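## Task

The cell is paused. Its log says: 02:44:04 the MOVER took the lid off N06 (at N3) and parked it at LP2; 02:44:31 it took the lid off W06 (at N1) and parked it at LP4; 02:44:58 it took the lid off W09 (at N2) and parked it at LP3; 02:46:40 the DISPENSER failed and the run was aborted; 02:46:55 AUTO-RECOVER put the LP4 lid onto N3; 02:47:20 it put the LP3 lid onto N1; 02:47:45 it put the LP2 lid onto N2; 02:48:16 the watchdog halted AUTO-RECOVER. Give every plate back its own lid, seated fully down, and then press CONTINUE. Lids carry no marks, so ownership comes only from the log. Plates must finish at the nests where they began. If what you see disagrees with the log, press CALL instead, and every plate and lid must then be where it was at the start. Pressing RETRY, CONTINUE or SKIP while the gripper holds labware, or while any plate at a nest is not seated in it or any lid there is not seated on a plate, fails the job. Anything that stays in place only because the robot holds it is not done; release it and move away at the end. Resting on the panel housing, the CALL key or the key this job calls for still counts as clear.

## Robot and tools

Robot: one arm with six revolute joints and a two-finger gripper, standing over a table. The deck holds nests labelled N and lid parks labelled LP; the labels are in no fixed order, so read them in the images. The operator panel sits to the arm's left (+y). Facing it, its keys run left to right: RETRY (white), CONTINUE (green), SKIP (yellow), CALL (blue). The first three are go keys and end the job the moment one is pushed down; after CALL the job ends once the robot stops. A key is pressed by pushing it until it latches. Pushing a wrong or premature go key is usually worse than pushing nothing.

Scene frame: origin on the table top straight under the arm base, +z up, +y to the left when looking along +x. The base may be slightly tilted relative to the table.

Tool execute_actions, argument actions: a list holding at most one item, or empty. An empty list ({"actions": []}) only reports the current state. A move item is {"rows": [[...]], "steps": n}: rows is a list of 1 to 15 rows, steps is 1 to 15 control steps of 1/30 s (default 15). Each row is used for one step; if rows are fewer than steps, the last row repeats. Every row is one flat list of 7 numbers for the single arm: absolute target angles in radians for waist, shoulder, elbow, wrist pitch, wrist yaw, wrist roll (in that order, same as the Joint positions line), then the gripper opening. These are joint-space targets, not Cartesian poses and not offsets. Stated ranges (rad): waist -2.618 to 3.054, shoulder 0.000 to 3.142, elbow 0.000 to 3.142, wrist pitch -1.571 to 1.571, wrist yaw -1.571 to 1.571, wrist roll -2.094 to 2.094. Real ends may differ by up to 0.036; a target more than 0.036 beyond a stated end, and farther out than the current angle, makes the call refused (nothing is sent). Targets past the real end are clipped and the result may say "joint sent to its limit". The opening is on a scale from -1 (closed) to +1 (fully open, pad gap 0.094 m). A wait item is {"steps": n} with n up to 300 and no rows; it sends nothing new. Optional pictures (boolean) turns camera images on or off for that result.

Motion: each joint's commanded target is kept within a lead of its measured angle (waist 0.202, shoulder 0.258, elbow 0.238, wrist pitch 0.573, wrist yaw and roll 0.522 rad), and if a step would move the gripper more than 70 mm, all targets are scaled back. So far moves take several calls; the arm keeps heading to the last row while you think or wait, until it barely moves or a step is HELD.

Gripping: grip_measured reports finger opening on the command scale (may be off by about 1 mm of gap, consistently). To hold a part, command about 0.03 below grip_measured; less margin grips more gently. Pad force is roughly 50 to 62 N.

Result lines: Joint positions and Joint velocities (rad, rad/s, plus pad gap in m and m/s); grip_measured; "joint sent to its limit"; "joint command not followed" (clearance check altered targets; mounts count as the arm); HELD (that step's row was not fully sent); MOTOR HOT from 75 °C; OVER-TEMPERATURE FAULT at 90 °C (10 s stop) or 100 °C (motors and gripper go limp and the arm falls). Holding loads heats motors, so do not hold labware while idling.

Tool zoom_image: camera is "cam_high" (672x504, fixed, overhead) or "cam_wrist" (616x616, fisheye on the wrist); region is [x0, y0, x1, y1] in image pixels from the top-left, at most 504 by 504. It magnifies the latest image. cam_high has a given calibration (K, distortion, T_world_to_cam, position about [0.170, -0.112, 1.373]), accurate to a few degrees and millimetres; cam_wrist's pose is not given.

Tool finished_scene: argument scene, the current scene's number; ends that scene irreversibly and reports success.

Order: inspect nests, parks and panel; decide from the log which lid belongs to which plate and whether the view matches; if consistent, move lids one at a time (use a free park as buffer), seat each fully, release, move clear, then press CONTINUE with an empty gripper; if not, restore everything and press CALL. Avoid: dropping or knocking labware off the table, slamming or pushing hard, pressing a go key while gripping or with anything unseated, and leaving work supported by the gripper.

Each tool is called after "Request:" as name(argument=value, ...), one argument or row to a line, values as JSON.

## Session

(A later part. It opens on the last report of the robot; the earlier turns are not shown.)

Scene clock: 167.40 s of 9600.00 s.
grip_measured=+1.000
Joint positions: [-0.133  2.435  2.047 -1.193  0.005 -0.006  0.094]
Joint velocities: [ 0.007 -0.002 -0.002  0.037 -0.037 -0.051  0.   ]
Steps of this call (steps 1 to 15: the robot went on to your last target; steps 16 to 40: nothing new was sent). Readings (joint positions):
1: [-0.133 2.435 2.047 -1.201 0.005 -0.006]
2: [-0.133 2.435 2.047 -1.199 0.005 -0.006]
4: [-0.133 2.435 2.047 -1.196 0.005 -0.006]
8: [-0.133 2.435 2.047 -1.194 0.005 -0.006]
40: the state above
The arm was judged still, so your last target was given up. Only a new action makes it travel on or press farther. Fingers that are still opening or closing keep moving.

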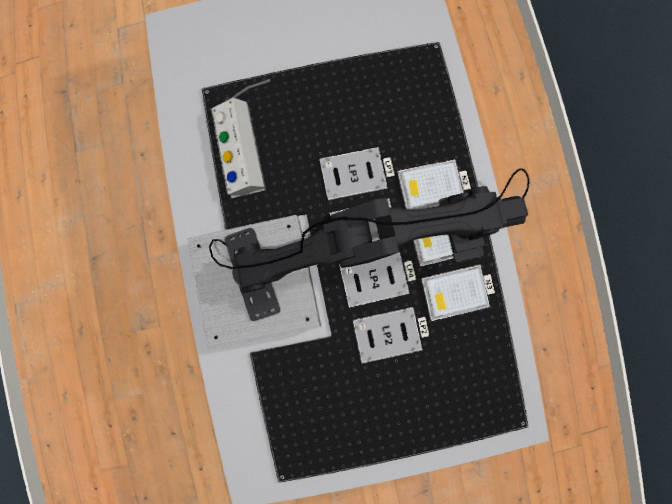

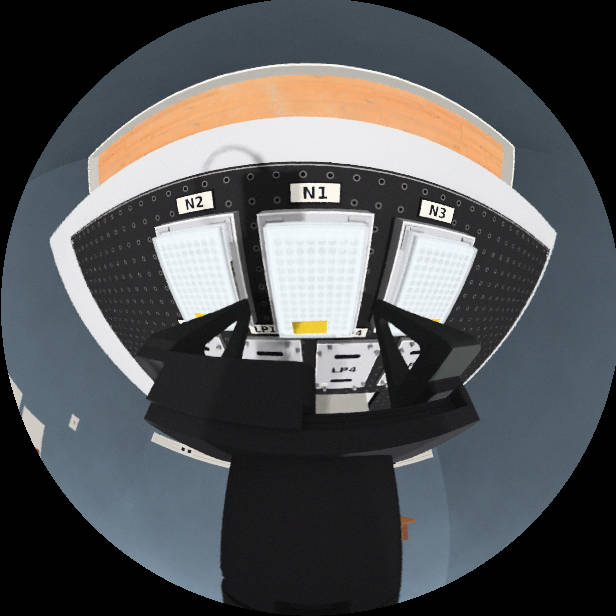

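Request:
execute_actions(
  actions=[
    {"rows": [[-0.147, 2.424, 2.007, -1.098, 0.0, 0.0, 1]], "steps": 15},
  ],
  pictures=false,
)

Request:
execute_actions(
  actions=[
    {"steps": 30},
  ],
)

Scene clock: 180.57 s of 9600.00 s.
grip_measured=+1.000
Joint positions: [-0.139  2.435  2.012 -1.122  0.005 -0.006  0.094]
Joint velocities: [ 0.012 -0.017  0.012  0.037 -0.037 -0.051  0.   ]
Steps of this call (steps 1 to 90: nothing new was sent; then 9.67 s passed at rest; steps 91 to 105: all 15 steps of this action). Readings (joint positions):
91: [-0.134 2.435 2.041 -1.183 0.005 -0.006]
92: [-0.134 2.435 2.035 -1.170 0.005 -0.006]
94: [-0.136 2.435 2.019 -1.149 0.005 -0.006]
98: [-0.139 2.435 2.012 -1.134 0.005 -0.006]
105: the state above

Scene clock: 181.57 s of 9600.00 s.
grip_measured=+1.000
Joint positions: [-0.139  2.435  2.012 -1.119  0.005 -0.006  0.094]
Joint velocities: [-0.012 -0.002  0.007 -0.037 -0.007  0.007  0.   ]
Steps of this call (steps 1 to 15: the robot went on to your last target; steps 16 to 30: nothing new was sent). Readings (joint positions):
1: [-0.139 2.435 2.012 -1.121 0.005 -0.006]
2: [-0.139 2.435 2.012 -1.121 0.005 -0.006]
4: [-0.139 2.435 2.012 -1.120 0.005 -0.006]
8: [-0.139 2.435 2.012 -1.120 0.005 -0.006]
30: the state above
The arm was judged still, so your last target was given up. Only a new action makes it travel on or press farther. Fingers that are still opening or closing keep moving.

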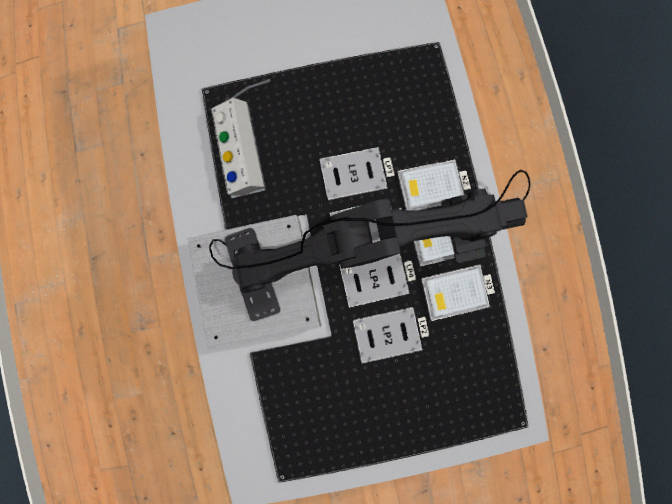

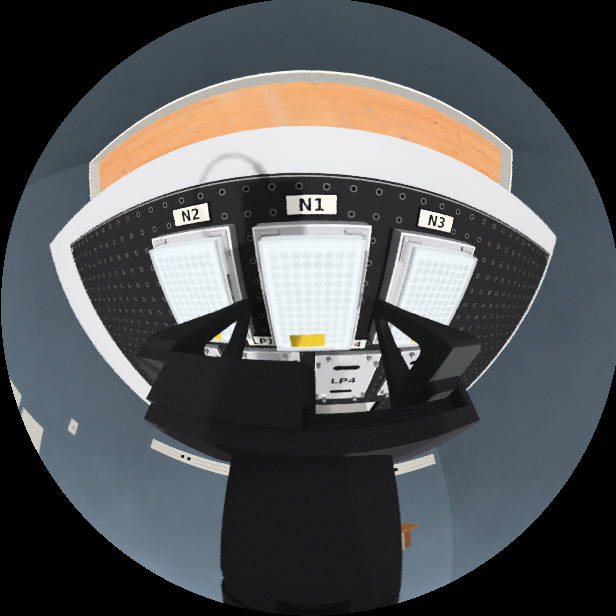

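Request:
zoom_image(
  camera="cam_wrist",
  region=[210, 210, 410, 370],
)

Region (210, 210, 410, 370) of cam_wrist's 616x616 image, scaled by 2.520, with more detail than that image has; it fills the top 403 rows of this view, and the rest is white.

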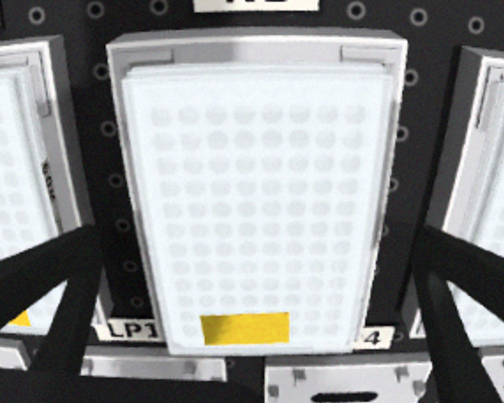

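Request:
execute_actions(
  actions=[
    {"rows": [[-0.143, 2.37, 1.862, -1.015, 0.0, 0.0, 1]], "steps": 15},
  ],
  pictures=false,
)

Request:
execute_actions(
  actions=[
    {"steps": 30},
  ],
)

Request:
zoom_image(
  camera="cam_wrist",
  region=[210, 190, 410, 370],
)

Scene clock: 193.70 s of 9600.00 s.
grip_measured=+1.000
Joint positions: [-0.139  2.396  1.86  -1.04   0.005 -0.006  0.094]
Joint velocities: [-0.002 -0.017 -0.007  0.022 -0.037 -0.037  0.   ]
Steps of this call (steps 1 to 90: nothing new was sent; then 8.63 s passed at rest; steps 91 to 105: all 15 steps of this action). Readings (joint positions):
91: [-0.139 2.425 1.984 -1.093 0.005 -0.006]
92: [-0.139 2.408 1.942 -1.071 0.005 -0.006]
94: [-0.139 2.396 1.890 -1.067 0.005 -0.006]
98: [-0.139 2.396 1.860 -1.060 0.005 -0.006]
105: the state above

Scene clock: 194.70 s of 9600.00 s.
grip_measured=+1.000
Joint positions: [-0.139  2.396  1.86  -1.036  0.005 -0.006  0.094]
Joint velocities: [-0.012 -0.002  0.002 -0.022  0.007  0.037  0.   ]
Steps of this call (steps 1 to 15: the robot went on to your last target; steps 16 to 30: nothing new was sent). Readings (joint positions):
1: [-0.139 2.396 1.860 -1.039 0.005 -0.006]
2: [-0.139 2.396 1.860 -1.039 0.005 -0.006]
4: [-0.139 2.396 1.860 -1.038 0.005 -0.006]
8: [-0.139 2.396 1.860 -1.037 0.005 -0.006]
30: the state above
The arm was judged still, so your last target was given up. Only a new action makes it travel on or press farther. Fingers that are still opening or closing keep moving.

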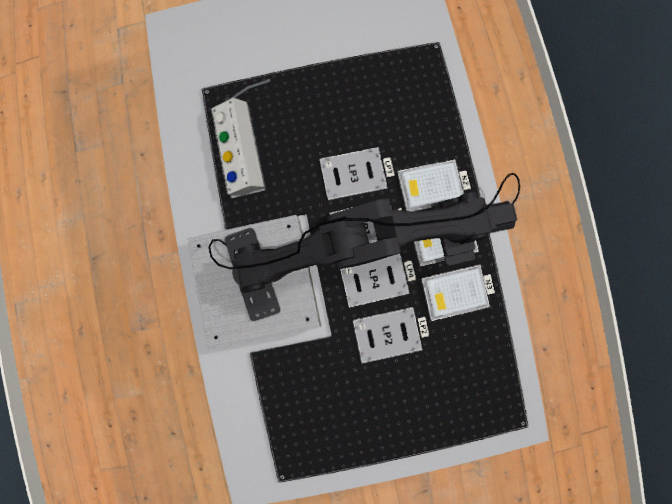

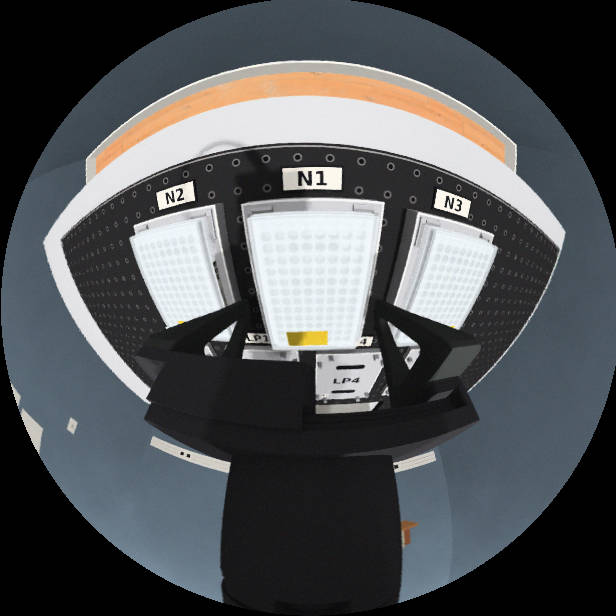

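Region (210, 190, 410, 370) of cam_wrist's 616x616 image, scaled by 2.520, with more detail than that image has; it fills the top 454 rows of this view, and the rest is white.

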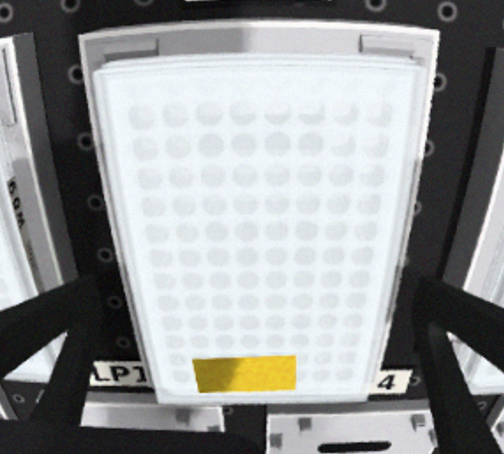

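Request:
execute_actions(
  actions=[
    {"rows": [[-0.14, 2.38, 1.80, -0.955, 0.0, 0.0, 1]], "steps": 15},
  ],
  pictures=false,
)

Request:
execute_actions(
  actions=[
    {"steps": 30},
  ],
)

Request:
zoom_image(
  camera="cam_wrist",
  region=[210, 190, 410, 370],
)

Scene clock: 200.23 s of 9600.00 s.
grip_measured=+1.000
Joint positions: [-0.139  2.393  1.802 -0.978  0.005 -0.006  0.094]
Joint velocities: [ 0.002 -0.002 -0.017  0.022 -0.022 -0.022  0.   ]
Steps of this call (steps 1 to 90: nothing new was sent; then 2.03 s passed at rest; steps 91 to 105: all 15 steps of this action). Readings (joint positions):
91: [-0.139 2.395 1.851 -1.025 0.005 -0.006]
92: [-0.139 2.393 1.839 -1.011 0.005 -0.006]
94: [-0.139 2.393 1.817 -0.997 0.005 -0.006]
98: [-0.139 2.393 1.802 -0.991 0.005 -0.006]
105: the state above

Scene clock: 201.23 s of 9600.00 s.
grip_measured=+1.000
Joint positions: [-0.139  2.393  1.802 -0.976  0.005 -0.006  0.094]
Joint velocities: [ 0.007  0.007 -0.007 -0.022 -0.007 -0.066  0.   ]
Steps of this call (steps 1 to 15: the robot went on to your last target; steps 16 to 30: nothing new was sent). Readings (joint positions):
1: [-0.139 2.393 1.802 -0.978 0.005 -0.006]
2: [-0.139 2.393 1.802 -0.978 0.005 -0.006]
4: [-0.139 2.393 1.802 -0.977 0.005 -0.006]
8: [-0.139 2.393 1.802 -0.977 0.005 -0.006]
30: the state above
The arm was judged still, so your last target was given up. Only a new action makes it travel on or press farther. Fingers that are still opening or closing keep moving.

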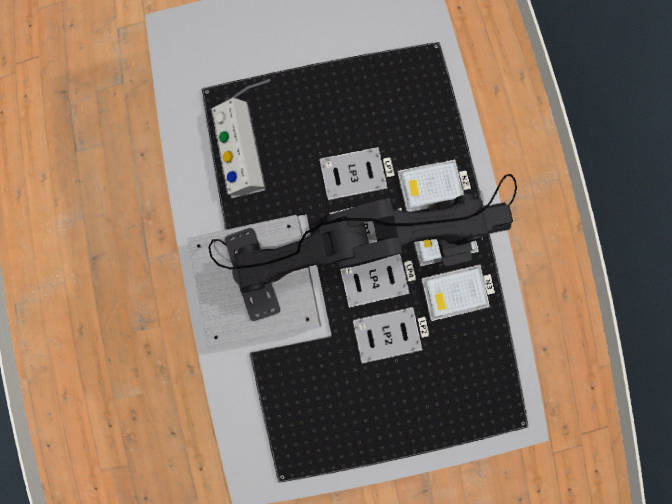

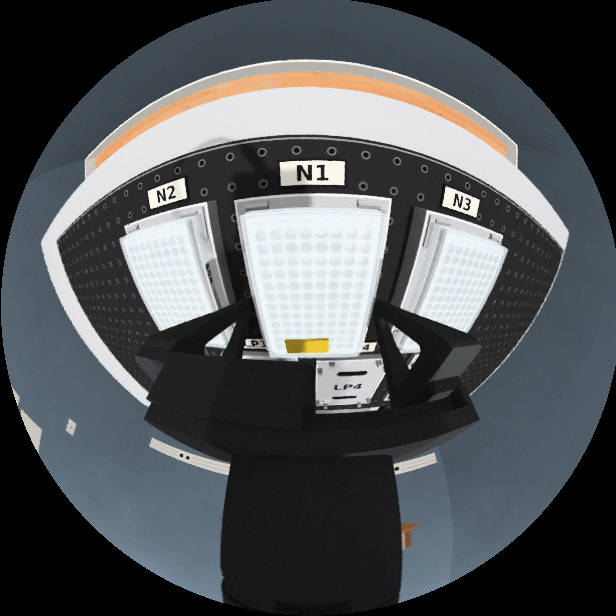

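Region (210, 190, 410, 370) of cam_wrist's 616x616 image, scaled by 2.520, with more detail than that image has; it fills the top 454 rows of this view, and the rest is white.

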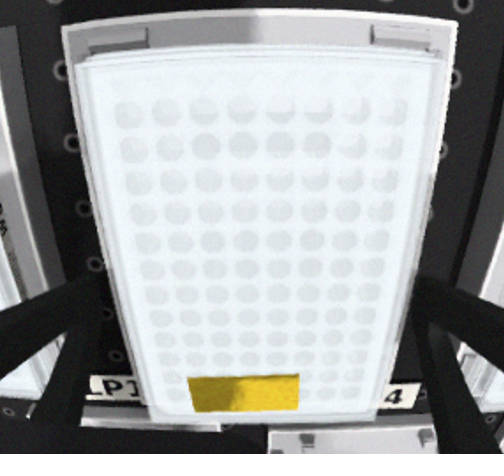

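Request:
execute_actions(
  actions=[
    {"rows": [[-0.14, 2.385, 1.766, -0.925, 0.0, 0.0, 1]], "steps": 15},
  ],
  pictures=false,
)

Request:
execute_actions(
  actions=[
    {"steps": 30},
  ],
)

Request:
zoom_image(
  camera="cam_wrist",
  region=[210, 190, 410, 370],
)

Scene clock: 206.87 s of 9600.00 s.
grip_measured=+1.000
Joint positions: [-0.139  2.393  1.771 -0.948  0.005 -0.006  0.094]
Joint velocities: [-0.012 -0.002  0.002  0.007 -0.037 -0.081  0.   ]
Steps of this call (steps 1 to 90: nothing new was sent; then 2.13 s passed at rest; steps 91 to 105: all 15 steps of this action). Readings (joint positions):
91: [-0.139 2.393 1.798 -0.970 0.005 -0.006]
92: [-0.139 2.393 1.793 -0.964 0.005 -0.006]
94: [-0.139 2.393 1.779 -0.956 0.005 -0.006]
98: [-0.139 2.393 1.771 -0.954 0.005 -0.006]
105: the state above

Scene clock: 207.87 s of 9600.00 s.
grip_measured=+1.000
Joint positions: [-0.139  2.393  1.771 -0.946  0.005 -0.006  0.094]
Joint velocities: [ 0.007  0.012 -0.002 -0.022  0.066  0.066  0.   ]
Steps of this call (steps 1 to 15: the robot went on to your last target; steps 16 to 30: nothing new was sent). Readings (joint positions):
1: [-0.139 2.393 1.771 -0.948 0.005 -0.006]
2: [-0.139 2.393 1.771 -0.947 0.005 -0.006]
4: [-0.139 2.393 1.771 -0.947 0.005 -0.006]
8: [-0.139 2.393 1.771 -0.947 0.005 -0.006]
30: the state above
The arm was judged still, so your last target was given up. Only a new action makes it travel on or press farther. Fingers that are still opening or closing keep moving.

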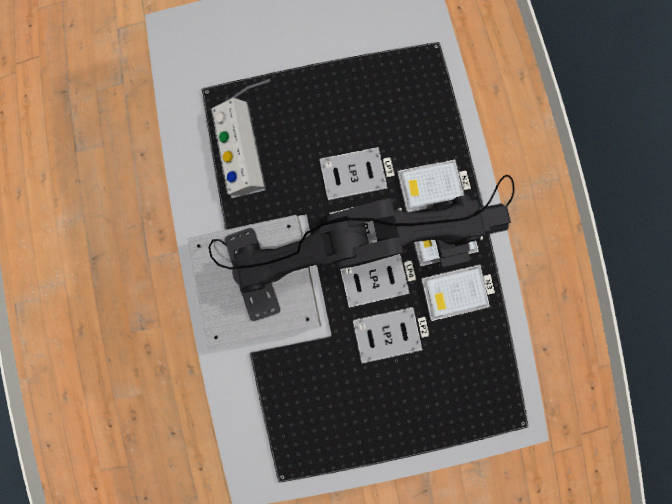

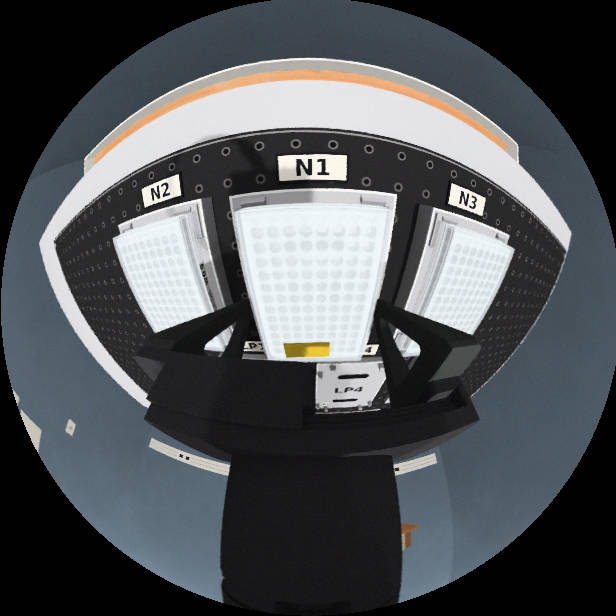

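Region (210, 190, 410, 370) of cam_wrist's 616x616 image, scaled by 2.520, with more detail than that image has; it fills the top 454 rows of this view, and the rest is white.

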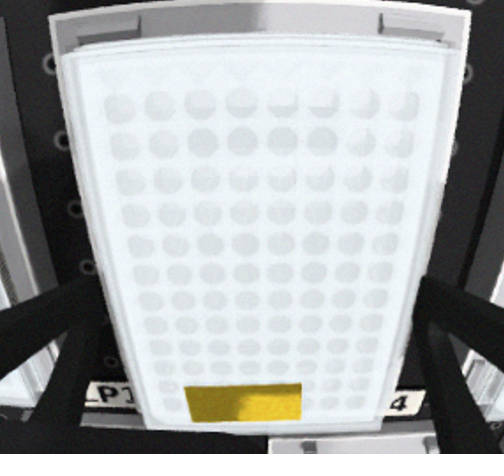

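Request:
execute_actions(
  actions=[
    {"rows": [[-0.14, 2.385, 1.766, -0.93, 0.0, 0.0, 0.9], [-0.14, 2.385, 1.766, -0.93, 0.0, 0.0, 0.86], [-0.14, 2.385, 1.766, -0.93, 0.0, 0.0, 0.83], [-0.14, 2.385, 1.766, -0.93, 0.0, 0.0, 0.81], [-0.14, 2.385, 1.766, -0.93, 0.0, 0.0, 0.79], [-0.14, 2.385, 1.766, -0.93, 0.0, 0.0, 0.78]], "steps": 15},
  ],
)

Scene clock: 211.27 s of 9600.00 s.
grip_measured=+0.794
Joint positions: [-0.139  2.393  1.771 -0.946  0.007 -0.006  0.084]
Joint velocities: [-0.012  0.002  0.012 -0.037 -0.007  0.066 -0.   ]
Steps of this call (steps 1 to 87: nothing new was sent; steps 88 to 102: all 15 steps of this action). Readings (joint positions):
88: [-0.139 2.393 1.771 -0.946 0.005 -0.006]
89: [-0.139 2.393 1.771 -0.946 0.005 -0.006]
91: [-0.139 2.393 1.771 -0.946 0.006 -0.006]
95: [-0.139 2.393 1.771 -0.946 0.007 -0.006]
102: the state above

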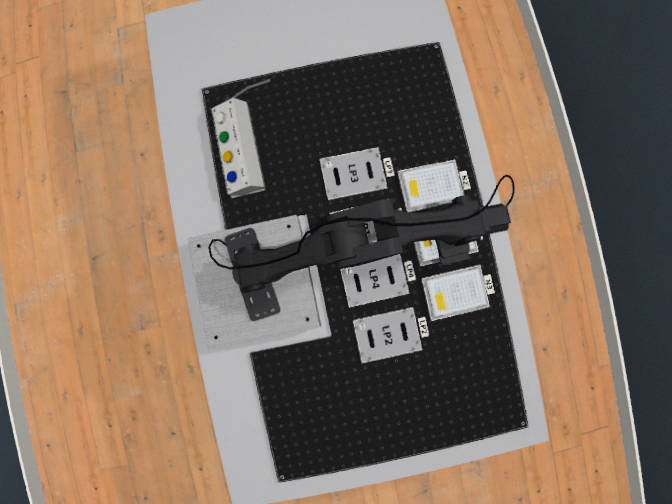

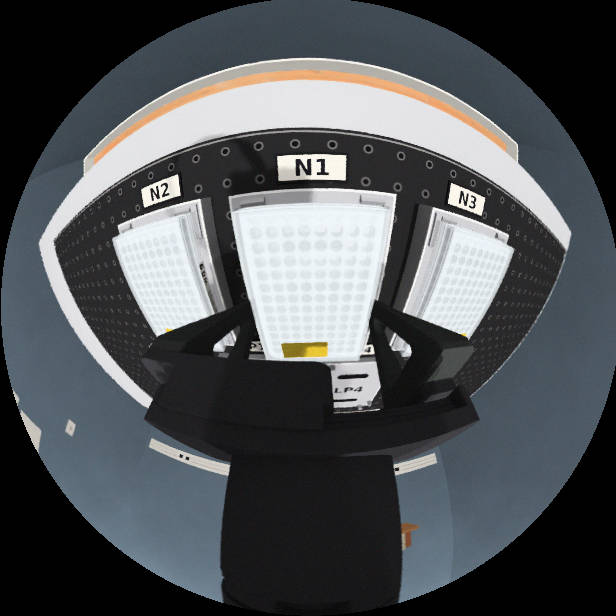

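Request:
execute_actions(
  actions=[
    {"rows": [[-0.14, 2.385, 1.766, -0.93, 0.0, 0.0, 0.76], [-0.14, 2.385, 1.766, -0.93, 0.0, 0.0, 0.76], [-0.14, 2.385, 1.766, -0.93, 0.0, 0.0, 0.76], [-0.14, 2.385, 1.766, -0.93, 0.0, 0.0, 0.76], [-0.14, 2.385, 1.79, -0.95, 0.0, 0.0, 0.76], [-0.14, 2.385, 1.80, -0.96, 0.0, 0.0, 0.76], [-0.14, 2.385, 1.81, -0.97, 0.0, 0.0, 0.76], [-0.14, 2.385, 1.82, -0.98, 0.0, 0.0, 0.76], [-0.14, 2.385, 1.83, -0.99, 0.0, 0.0, 0.76], [-0.14, 2.385, 1.84, -1.0, 0.0, 0.0, 0.76], [-0.14, 2.385, 1.85, -1.01, 0.0, 0.0, 0.76], [-0.14, 2.385, 1.86, -1.02, 0.0, 0.0, 0.76], [-0.14, 2.385, 1.87, -1.03, 0.0, 0.0, 0.76], [-0.14, 2.385, 1.88, -1.04, 0.0, 0.0, 0.76], [-0.14, 2.385, 1.89, -1.05, 0.0, 0.0, 0.76]], "steps": 15},
  ],
  pictures=false,
)

Request:
execute_actions(
  actions=[
    {"steps": 25},
  ],
)

Scene clock: 215.73 s of 9600.00 s.
grip_measured=+0.782
Joint positions: [-0.139  2.393  1.845 -1.005  0.006 -0.006  0.084]
Joint velocities: [ 0.017 -0.007  0.325 -0.242  0.066 -0.022 -0.001]
Steps of this call (steps 1 to 15: the robot went on to your last target; steps 16 to 90: nothing new was sent; then 0.97 s passed at rest; steps 91 to 105: all 15 steps of this action). Readings (joint positions):
91: [-0.139 2.393 1.771 -0.946 0.007 -0.006]
92: [-0.139 2.393 1.771 -0.946 0.007 -0.006]
94: [-0.139 2.393 1.771 -0.946 0.007 -0.006]
98: [-0.139 2.393 1.777 -0.952 0.007 -0.006]
105: the state above

Scene clock: 216.57 s of 9600.00 s.
grip_measured=+0.782
Joint positions: [-0.139  2.393  1.868 -1.034  0.006 -0.006  0.084]
Joint velocities: [-0.002 -0.012 -0.012  0.022 -0.051 -0.037  0.   ]
Steps of this call (steps 1 to 25: the robot went on to your last target). Readings (joint positions):
1: [-0.139 2.393 1.854 -1.009 0.006 -0.006]
2: [-0.139 2.393 1.862 -1.012 0.006 -0.006]
4: [-0.139 2.393 1.867 -1.015 0.006 -0.006]
8: [-0.139 2.393 1.868 -1.027 0.006 -0.006]
25: the state above

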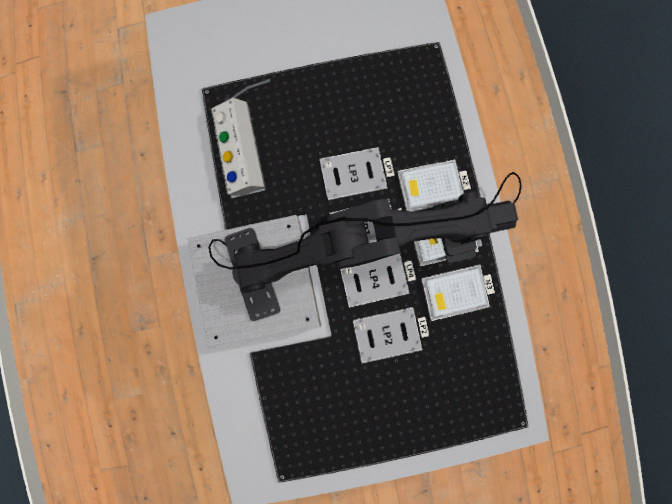

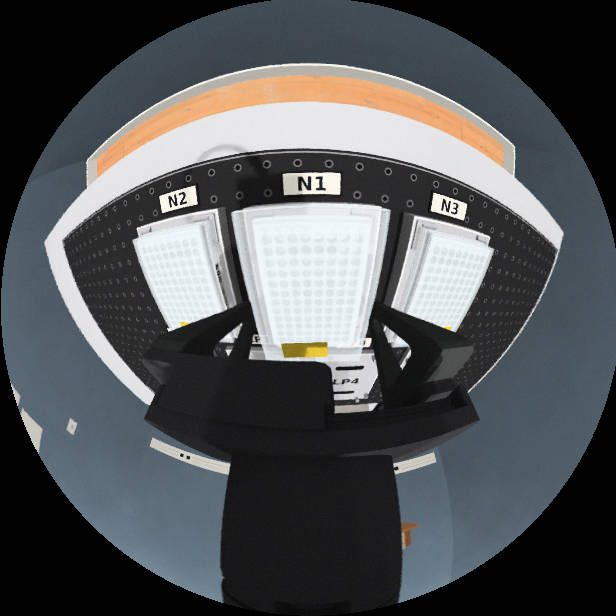

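Request:
execute_actions(
  actions=[
    {"rows": [[-0.135, 2.36, 1.89, -1.06, 0.0, 0.005, 0.76], [-0.13, 2.335, 1.87, -1.065, 0.0, 0.01, 0.76], [-0.12, 2.31, 1.84, -1.065, 0.0, 0.02, 0.76], [-0.11, 2.285, 1.81, -1.06, 0.0, 0.03, 0.76], [-0.10, 2.26, 1.775, -1.055, 0.0, 0.04, 0.76], [-0.09, 2.235, 1.74, -1.05, 0.0, 0.05, 0.76], [-0.08, 2.21, 1.705, -1.04, 0.0, 0.06, 0.76], [-0.07, 2.185, 1.67, -1.03, 0.0, 0.07, 0.76], [-0.06, 2.16, 1.635, -1.02, 0.0, 0.08, 0.76], [-0.05, 2.135, 1.60, -1.01, 0.0, 0.09, 0.76], [-0.045, 2.11, 1.565, -1.0, 0.0, 0.095, 0.76], [-0.04, 2.085, 1.53, -0.995, 0.0, 0.10, 0.76], [-0.035, 2.06, 1.495, -0.985, 0.0, 0.105, 0.76], [-0.03, 2.03, 1.46, -0.98, 0.0, 0.11, 0.76], [-0.025, 2.0, 1.43, -0.973, 0.0, 0.115, 0.76]], "steps": 15},
  ],
  pictures=false,
)

Request:
execute_actions(
  actions=[
    {"rows": [[-0.017, 1.98, 1.395, -0.957, 0.0, 0.122, 0.76], [-0.01, 1.96, 1.36, -0.94, 0.0, 0.13, 0.76], [-0.002, 1.94, 1.325, -0.925, 0.0, 0.137, 0.76], [0.005, 1.92, 1.29, -0.91, 0.0, 0.145, 0.76], [0.013, 1.90, 1.255, -0.895, 0.0, 0.152, 0.76], [0.02, 1.88, 1.22, -0.88, 0.0, 0.16, 0.76], [0.028, 1.86, 1.185, -0.865, 0.0, 0.167, 0.76], [0.035, 1.84, 1.15, -0.85, 0.0, 0.175, 0.76], [0.043, 1.82, 1.115, -0.835, 0.0, 0.182, 0.76], [0.05, 1.80, 1.08, -0.82, 0.0, 0.19, 0.76], [0.058, 1.78, 1.045, -0.80, 0.0, 0.197, 0.76], [0.066, 1.765, 1.01, -0.785, 0.0, 0.205, 0.76], [0.075, 1.75, 0.975, -0.77, 0.0, 0.212, 0.76], [0.085, 1.735, 0.94, -0.75, 0.0, 0.22, 0.76], [0.094, 1.72, 0.905, -0.725, 0.0, 0.226, 0.76]], "steps": 15},
  ],
  pictures=false,
)

Request:
execute_actions(
  actions=[
    {"steps": 30},
  ],
)

Scene clock: 234.43 s of 9600.00 s.
grip_measured=+0.782
Joint positions: [-0.03   2.076  1.493 -1.012  0.001  0.082  0.084]
Joint velocities: [ 0.139 -0.725 -1.013  0.095 -0.037  0.168 -0.   ]
Steps of this call (steps 1 to 15: the robot went on to your last target; steps 16 to 90: nothing new was sent; then 14.37 s passed at rest; steps 91 to 105: all 15 steps of this action). Readings (joint positions):
91: [-0.139 2.393 1.868 -1.035 0.006 -0.006]
92: [-0.139 2.391 1.868 -1.037 0.006 -0.004]
94: [-0.136 2.373 1.847 -1.038 0.006 0.004]
98: [-0.107 2.270 1.730 -1.037 0.006 0.031]
105: the state above

Scene clock: 234.93 s of 9600.00 s.
grip_measured=+0.782
Joint positions: [ 0.071  1.774  0.97  -0.821  0.001  0.189  0.084]
Joint velocities: [ 0.237 -0.476 -1.004  0.535 -0.007  0.168  0.001]
Steps of this call (steps 1 to 15: all 15 steps of this action). Readings (joint positions):
1: [-0.026 2.051 1.458 -1.006 0.001 0.089]
2: [-0.023 2.027 1.424 -0.999 0.001 0.095]
4: [-0.015 1.982 1.356 -0.978 0.001 0.109]
8: [0.012 1.903 1.216 -0.925 0.001 0.138]
15: the state above

Scene clock: 235.93 s of 9600.00 s.
grip_measured=+0.782
Joint positions: [ 0.089  1.753  0.903 -0.746  0.     0.219  0.084]
Joint velocities: [-0.002 -0.002  0.007 -0.051 -0.066  0.007  0.   ]
Steps of this call (steps 1 to 30: the robot went on to your last target). Readings (joint positions):
1: [0.079 1.762 0.941 -0.809 0.001 0.195]
2: [0.085 1.755 0.922 -0.804 0.000 0.200]
4: [0.089 1.753 0.905 -0.795 0.000 0.207]
8: [0.089 1.753 0.903 -0.767 0.000 0.214]
30: the state above
The arm was judged still, so your last target was given up. Only a new action makes it travel on or press farther. Fingers that are still opening or closing keep moving.

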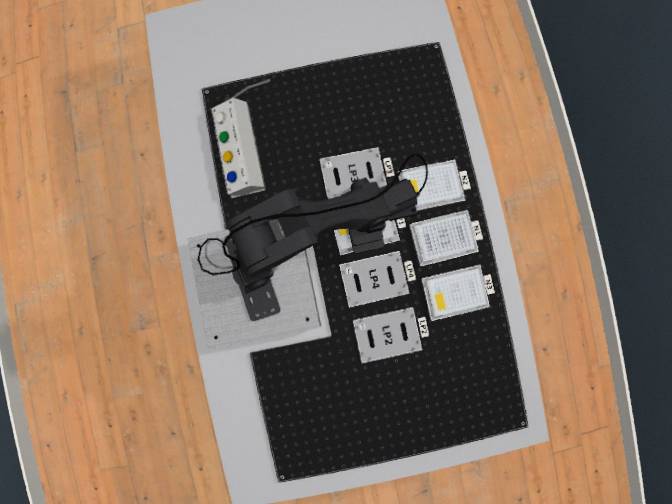

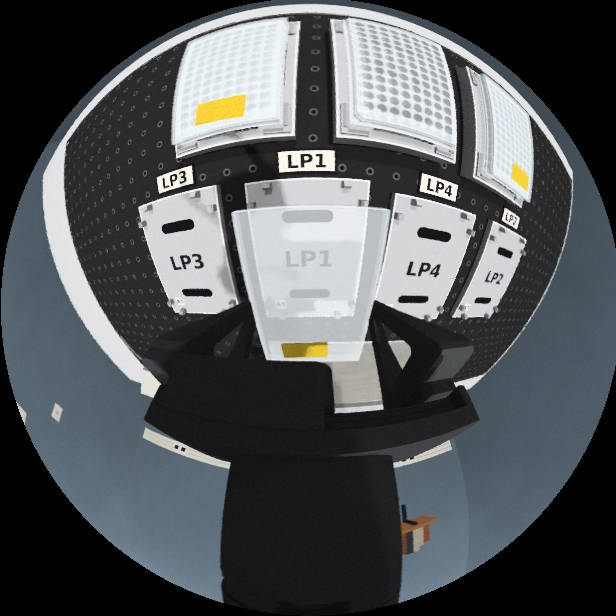

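Request:
execute_actions(
  actions=[
    {"rows": [[0.09, 1.77, 0.903, -0.71, 0.0, 0.222, 0.76], [0.09, 1.78, 0.903, -0.70, 0.0, 0.222, 0.76], [0.09, 1.79, 0.903, -0.685, 0.0, 0.222, 0.76], [0.09, 1.80, 0.903, -0.67, 0.0, 0.222, 0.76], [0.09, 1.81, 0.903, -0.655, 0.0, 0.222, 0.76], [0.09, 1.82, 0.903, -0.64, 0.0, 0.222, 0.76], [0.09, 1.83, 0.903, -0.625, 0.0, 0.222, 0.76], [0.09, 1.84, 0.903, -0.61, 0.0, 0.222, 0.76], [0.09, 1.845, 0.903, -0.603, 0.0, 0.222, 0.76]], "steps": 15},
  ],
  pictures=false,
)

Request:
execute_actions(
  actions=[
    {"steps": 30},
  ],
)

Request:
zoom_image(
  camera="cam_wrist",
  region=[200, 150, 420, 370],
)

Scene clock: 243.90 s of 9600.00 s.
grip_measured=+0.782
Joint positions: [ 0.089  1.84   0.903 -0.636  0.     0.219  0.084]
Joint velocities: [ 0.007 -0.007 -0.002  0.125  0.037  0.022 -0.   ]
Steps of this call (steps 1 to 90: nothing new was sent; then 4.47 s passed at rest; steps 91 to 105: all 15 steps of this action). Readings (joint positions):
91: [0.089 1.753 0.903 -0.745 0.000 0.219]
92: [0.089 1.755 0.903 -0.742 0.000 0.219]
94: [0.089 1.765 0.903 -0.727 0.000 0.219]
98: [0.089 1.809 0.903 -0.683 0.000 0.219]
105: the state above

Scene clock: 244.90 s of 9600.00 s.
grip_measured=+0.782
Joint positions: [ 0.089  1.84   0.903 -0.624  0.     0.219  0.084]
Joint velocities: [-0.012 -0.007  0.007 -0.037 -0.007  0.051 -0.   ]
Steps of this call (steps 1 to 30: the robot went on to your last target). Readings (joint positions):
1: [0.089 1.840 0.903 -0.633 0.000 0.219]
2: [0.089 1.840 0.903 -0.631 0.000 0.219]
4: [0.089 1.840 0.903 -0.628 0.000 0.219]
8: [0.089 1.840 0.903 -0.626 0.000 0.219]
30: the state above
The arm was judged still, so your last target was given up. Only a new action makes it travel on or press farther. Fingers that are still opening or closing keep moving.

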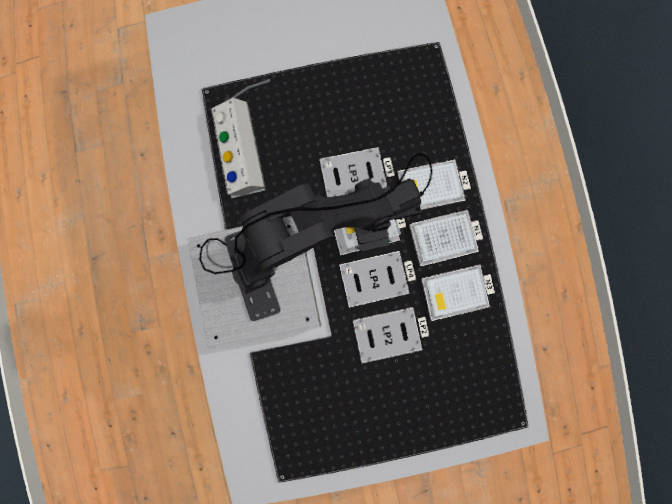

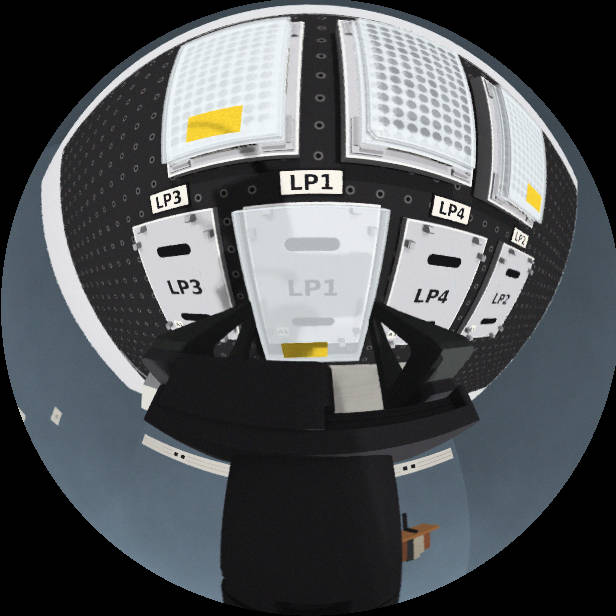

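Region (200, 150, 420, 370) of cam_wrist's 616x616 image, scaled by 2.291, with more detail than that image has.

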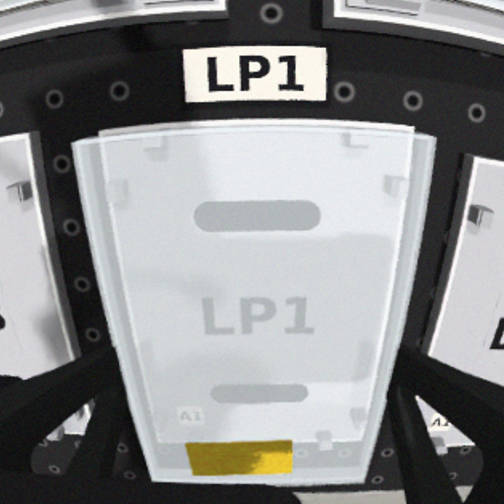

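Request:
execute_actions(
  actions=[
    {"rows": [[0.09, 1.85, 0.897, -0.595, 0.0, 0.222, 0.76], [0.09, 1.857, 0.892, -0.585, 0.0, 0.222, 0.76], [0.09, 1.864, 0.887, -0.575, 0.0, 0.222, 0.76], [0.09, 1.871, 0.882, -0.565, 0.0, 0.222, 0.76], [0.09, 1.878, 0.877, -0.555, 0.0, 0.222, 0.76], [0.09, 1.883, 0.872, -0.545, 0.0, 0.222, 0.76]], "steps": 15},
  ],
  pictures=false,
)

Request:
execute_actions(
  actions=[
    {"steps": 30},
  ],
)

Request:
zoom_image(
  camera="cam_wrist",
  region=[200, 150, 420, 370],
)

Scene clock: 256.73 s of 9600.00 s.
grip_measured=+0.782
Joint positions: [ 0.089  1.876  0.878 -0.572  0.     0.219  0.084]
Joint velocities: [-0.002 -0.017 -0.002  0.007 -0.022  0.022 -0.   ]
Steps of this call (steps 1 to 90: nothing new was sent; then 8.33 s passed at rest; steps 91 to 105: all 15 steps of this action). Readings (joint positions):
91: [0.089 1.840 0.903 -0.624 0.000 0.219]
92: [0.089 1.840 0.903 -0.621 0.000 0.219]
94: [0.089 1.844 0.903 -0.611 0.000 0.219]
98: [0.089 1.866 0.888 -0.581 0.000 0.219]
105: the state above

Scene clock: 257.73 s of 9600.00 s.
grip_measured=+0.782
Joint positions: [ 0.089  1.876  0.878 -0.566  0.     0.219  0.084]
Joint velocities: [ 0.002 -0.002  0.017 -0.051 -0.051 -0.007  0.001]
Steps of this call (steps 1 to 15: the robot went on to your last target; steps 16 to 30: nothing new was sent). Readings (joint positions):
1: [0.089 1.876 0.878 -0.571 0.000 0.219]
2: [0.089 1.876 0.878 -0.570 0.000 0.219]
4: [0.089 1.876 0.878 -0.568 0.000 0.219]
8: [0.089 1.876 0.878 -0.567 0.000 0.219]
30: the state above
The arm was judged still, so your last target was given up. Only a new action makes it travel on or press farther. Fingers that are still opening or closing keep moving.

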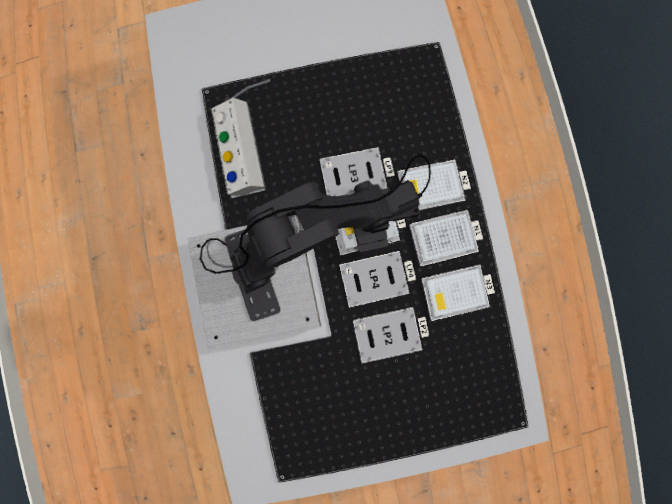

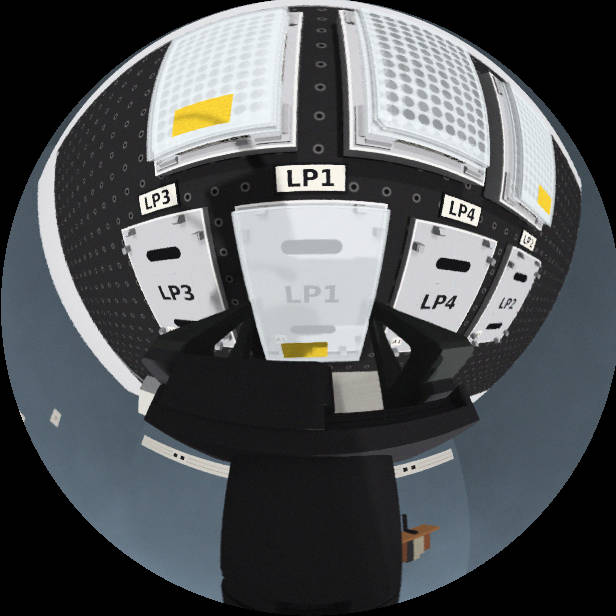

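Region (200, 150, 420, 370) of cam_wrist's 616x616 image, scaled by 2.291, with more detail than that image has.

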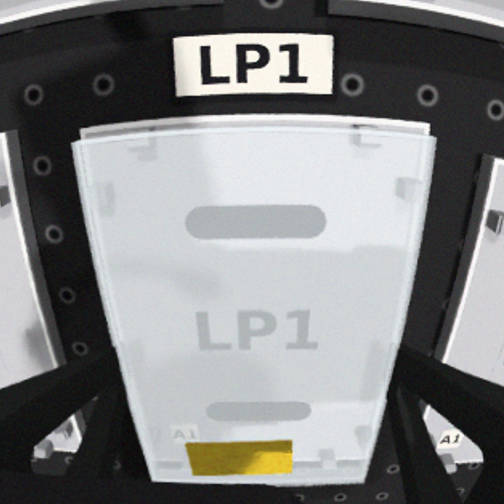

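Request:
execute_actions(
  actions=[
    {"rows": [[0.09, 1.88, 0.866, -0.54, 0.0, 0.222, 0.76], [0.09, 1.88, 0.860, -0.535, 0.0, 0.222, 0.76], [0.09, 1.88, 0.853, -0.529, 0.0, 0.222, 0.76]], "steps": 15},
  ],
  pictures=false,
)

Request:
execute_actions(
  actions=[
    {"steps": 30},
  ],
)

Request:
zoom_image(
  camera="cam_wrist",
  region=[200, 150, 420, 370],
)

Scene clock: 262.70 s of 9600.00 s.
grip_measured=+0.782
Joint positions: [ 0.089  1.876  0.862 -0.551  0.     0.219  0.084]
Joint velocities: [ 0.012 -0.002  0.007  0.037 -0.022 -0.051 -0.   ]
Steps of this call (steps 1 to 90: nothing new was sent; then 1.47 s passed at rest; steps 91 to 105: all 15 steps of this action). Readings (joint positions):
91: [0.089 1.876 0.878 -0.566 0.000 0.219]
92: [0.089 1.876 0.878 -0.565 0.000 0.219]
94: [0.089 1.876 0.873 -0.556 0.000 0.219]
98: [0.089 1.876 0.862 -0.554 0.000 0.219]
105: the state above

Scene clock: 263.70 s of 9600.00 s.
grip_measured=+0.782
Joint positions: [ 0.089  1.876  0.862 -0.55   0.     0.219  0.084]
Joint velocities: [ 0.017  0.002 -0.002 -0.051 -0.11  -0.051  0.   ]
Steps of this call (steps 1 to 15: the robot went on to your last target; steps 16 to 30: nothing new was sent). Readings (joint positions):
1: [0.089 1.876 0.862 -0.551 0.000 0.219]
2: [0.089 1.876 0.862 -0.551 0.000 0.219]
4: [0.089 1.876 0.862 -0.551 0.000 0.219]
8: [0.089 1.876 0.862 -0.550 0.000 0.219]
30: the state above
The arm was judged still, so your last target was given up. Only a new action makes it travel on or press farther. Fingers that are still opening or closing keep moving.

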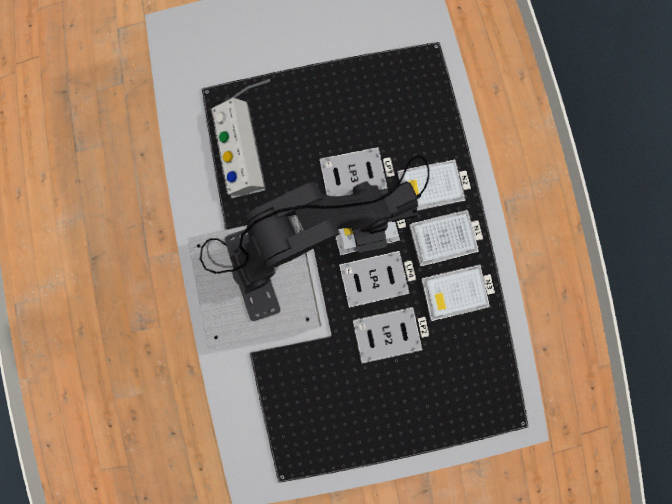

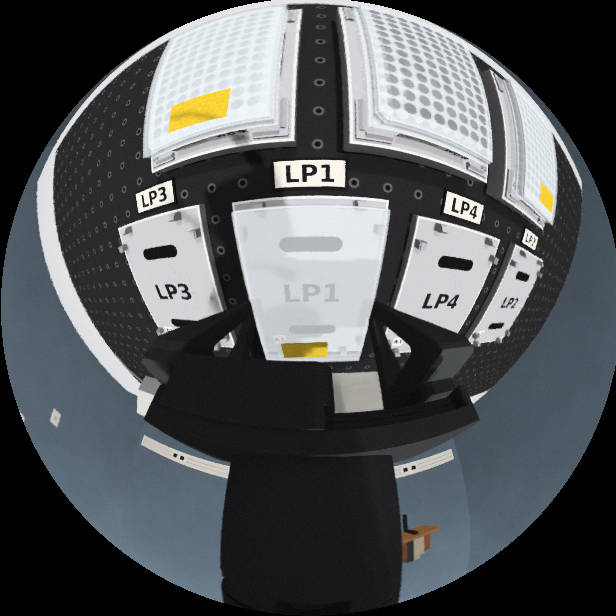

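Region (200, 150, 420, 370) of cam_wrist's 616x616 image, scaled by 2.291, with more detail than that image has.

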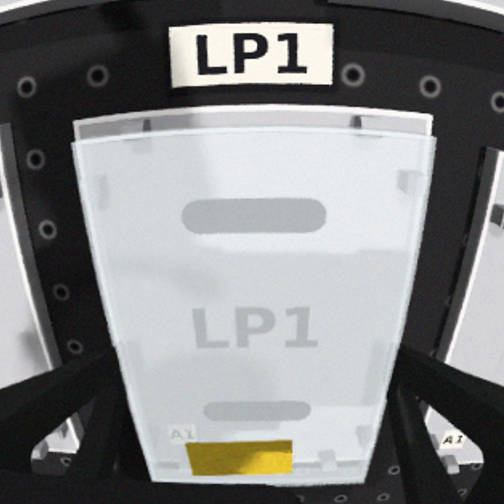

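Request:
execute_actions(
  actions=[
    {"rows": [[0.09, 1.88, 0.848, -0.525, 0.0, 0.222, 0.76], [0.09, 1.88, 0.843, -0.52, 0.0, 0.222, 0.76], [0.09, 1.88, 0.838, -0.517, 0.0, 0.222, 0.76]], "steps": 15},
  ],
  pictures=false,
)

Request:
execute_actions(
  actions=[
    {"steps": 30},
  ],
)

Request:
zoom_image(
  camera="cam_wrist",
  region=[200, 150, 420, 370],
)

Scene clock: 267.03 s of 9600.00 s.
grip_measured=+0.782
Joint positions: [ 0.089  1.876  0.847 -0.539  0.     0.219  0.084]
Joint velocities: [-0.007 -0.002  0.002  0.022 -0.022 -0.007  0.001]
Steps of this call (steps 1 to 85: nothing new was sent; steps 86 to 100: all 15 steps of this action). Readings (joint positions):
86: [0.089 1.876 0.862 -0.550 0.000 0.219]
87: [0.089 1.876 0.861 -0.548 0.000 0.219]
89: [0.089 1.876 0.855 -0.542 0.000 0.219]
93: [0.089 1.876 0.847 -0.541 0.000 0.219]
100: the state above

Scene clock: 268.03 s of 9600.00 s.
grip_measured=+0.782
Joint positions: [ 0.089  1.876  0.847 -0.538  0.     0.219  0.084]
Joint velocities: [-0.007 -0.002  0.002 -0.022 -0.037  0.037 -0.   ]
Steps of this call (steps 1 to 15: the robot went on to your last target; steps 16 to 30: nothing new was sent). Readings (joint positions):
1: [0.089 1.876 0.847 -0.539 0.000 0.219]
2: [0.089 1.876 0.847 -0.539 0.000 0.219]
4: [0.089 1.876 0.847 -0.539 0.000 0.219]
8: [0.089 1.876 0.847 -0.538 0.000 0.219]
30: the state above
The arm was judged still, so your last target was given up. Only a new action makes it travel on or press farther. Fingers that are still opening or closing keep moving.

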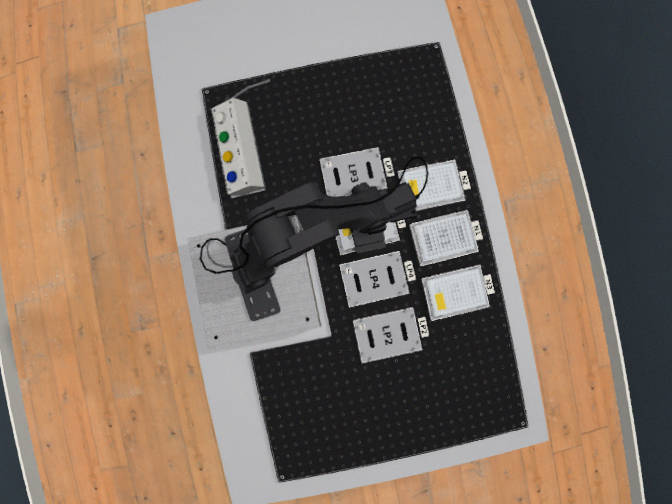

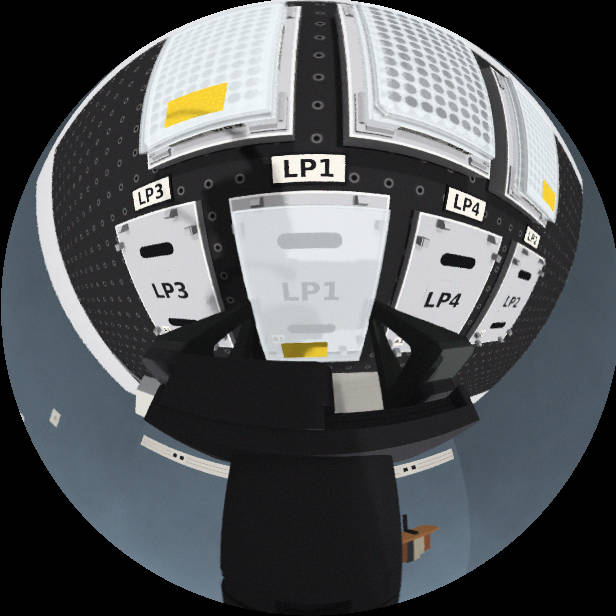

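Region (200, 150, 420, 370) of cam_wrist's 616x616 image, scaled by 2.291, with more detail than that image has.

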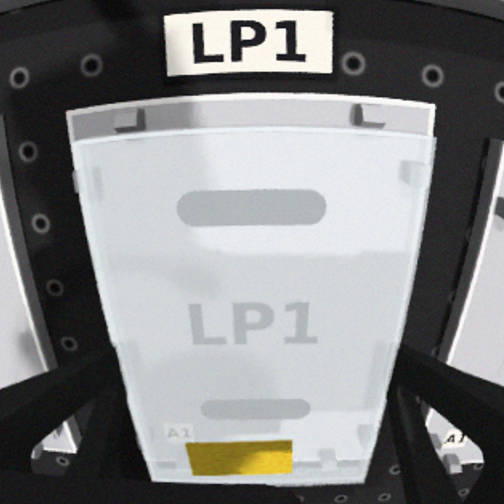

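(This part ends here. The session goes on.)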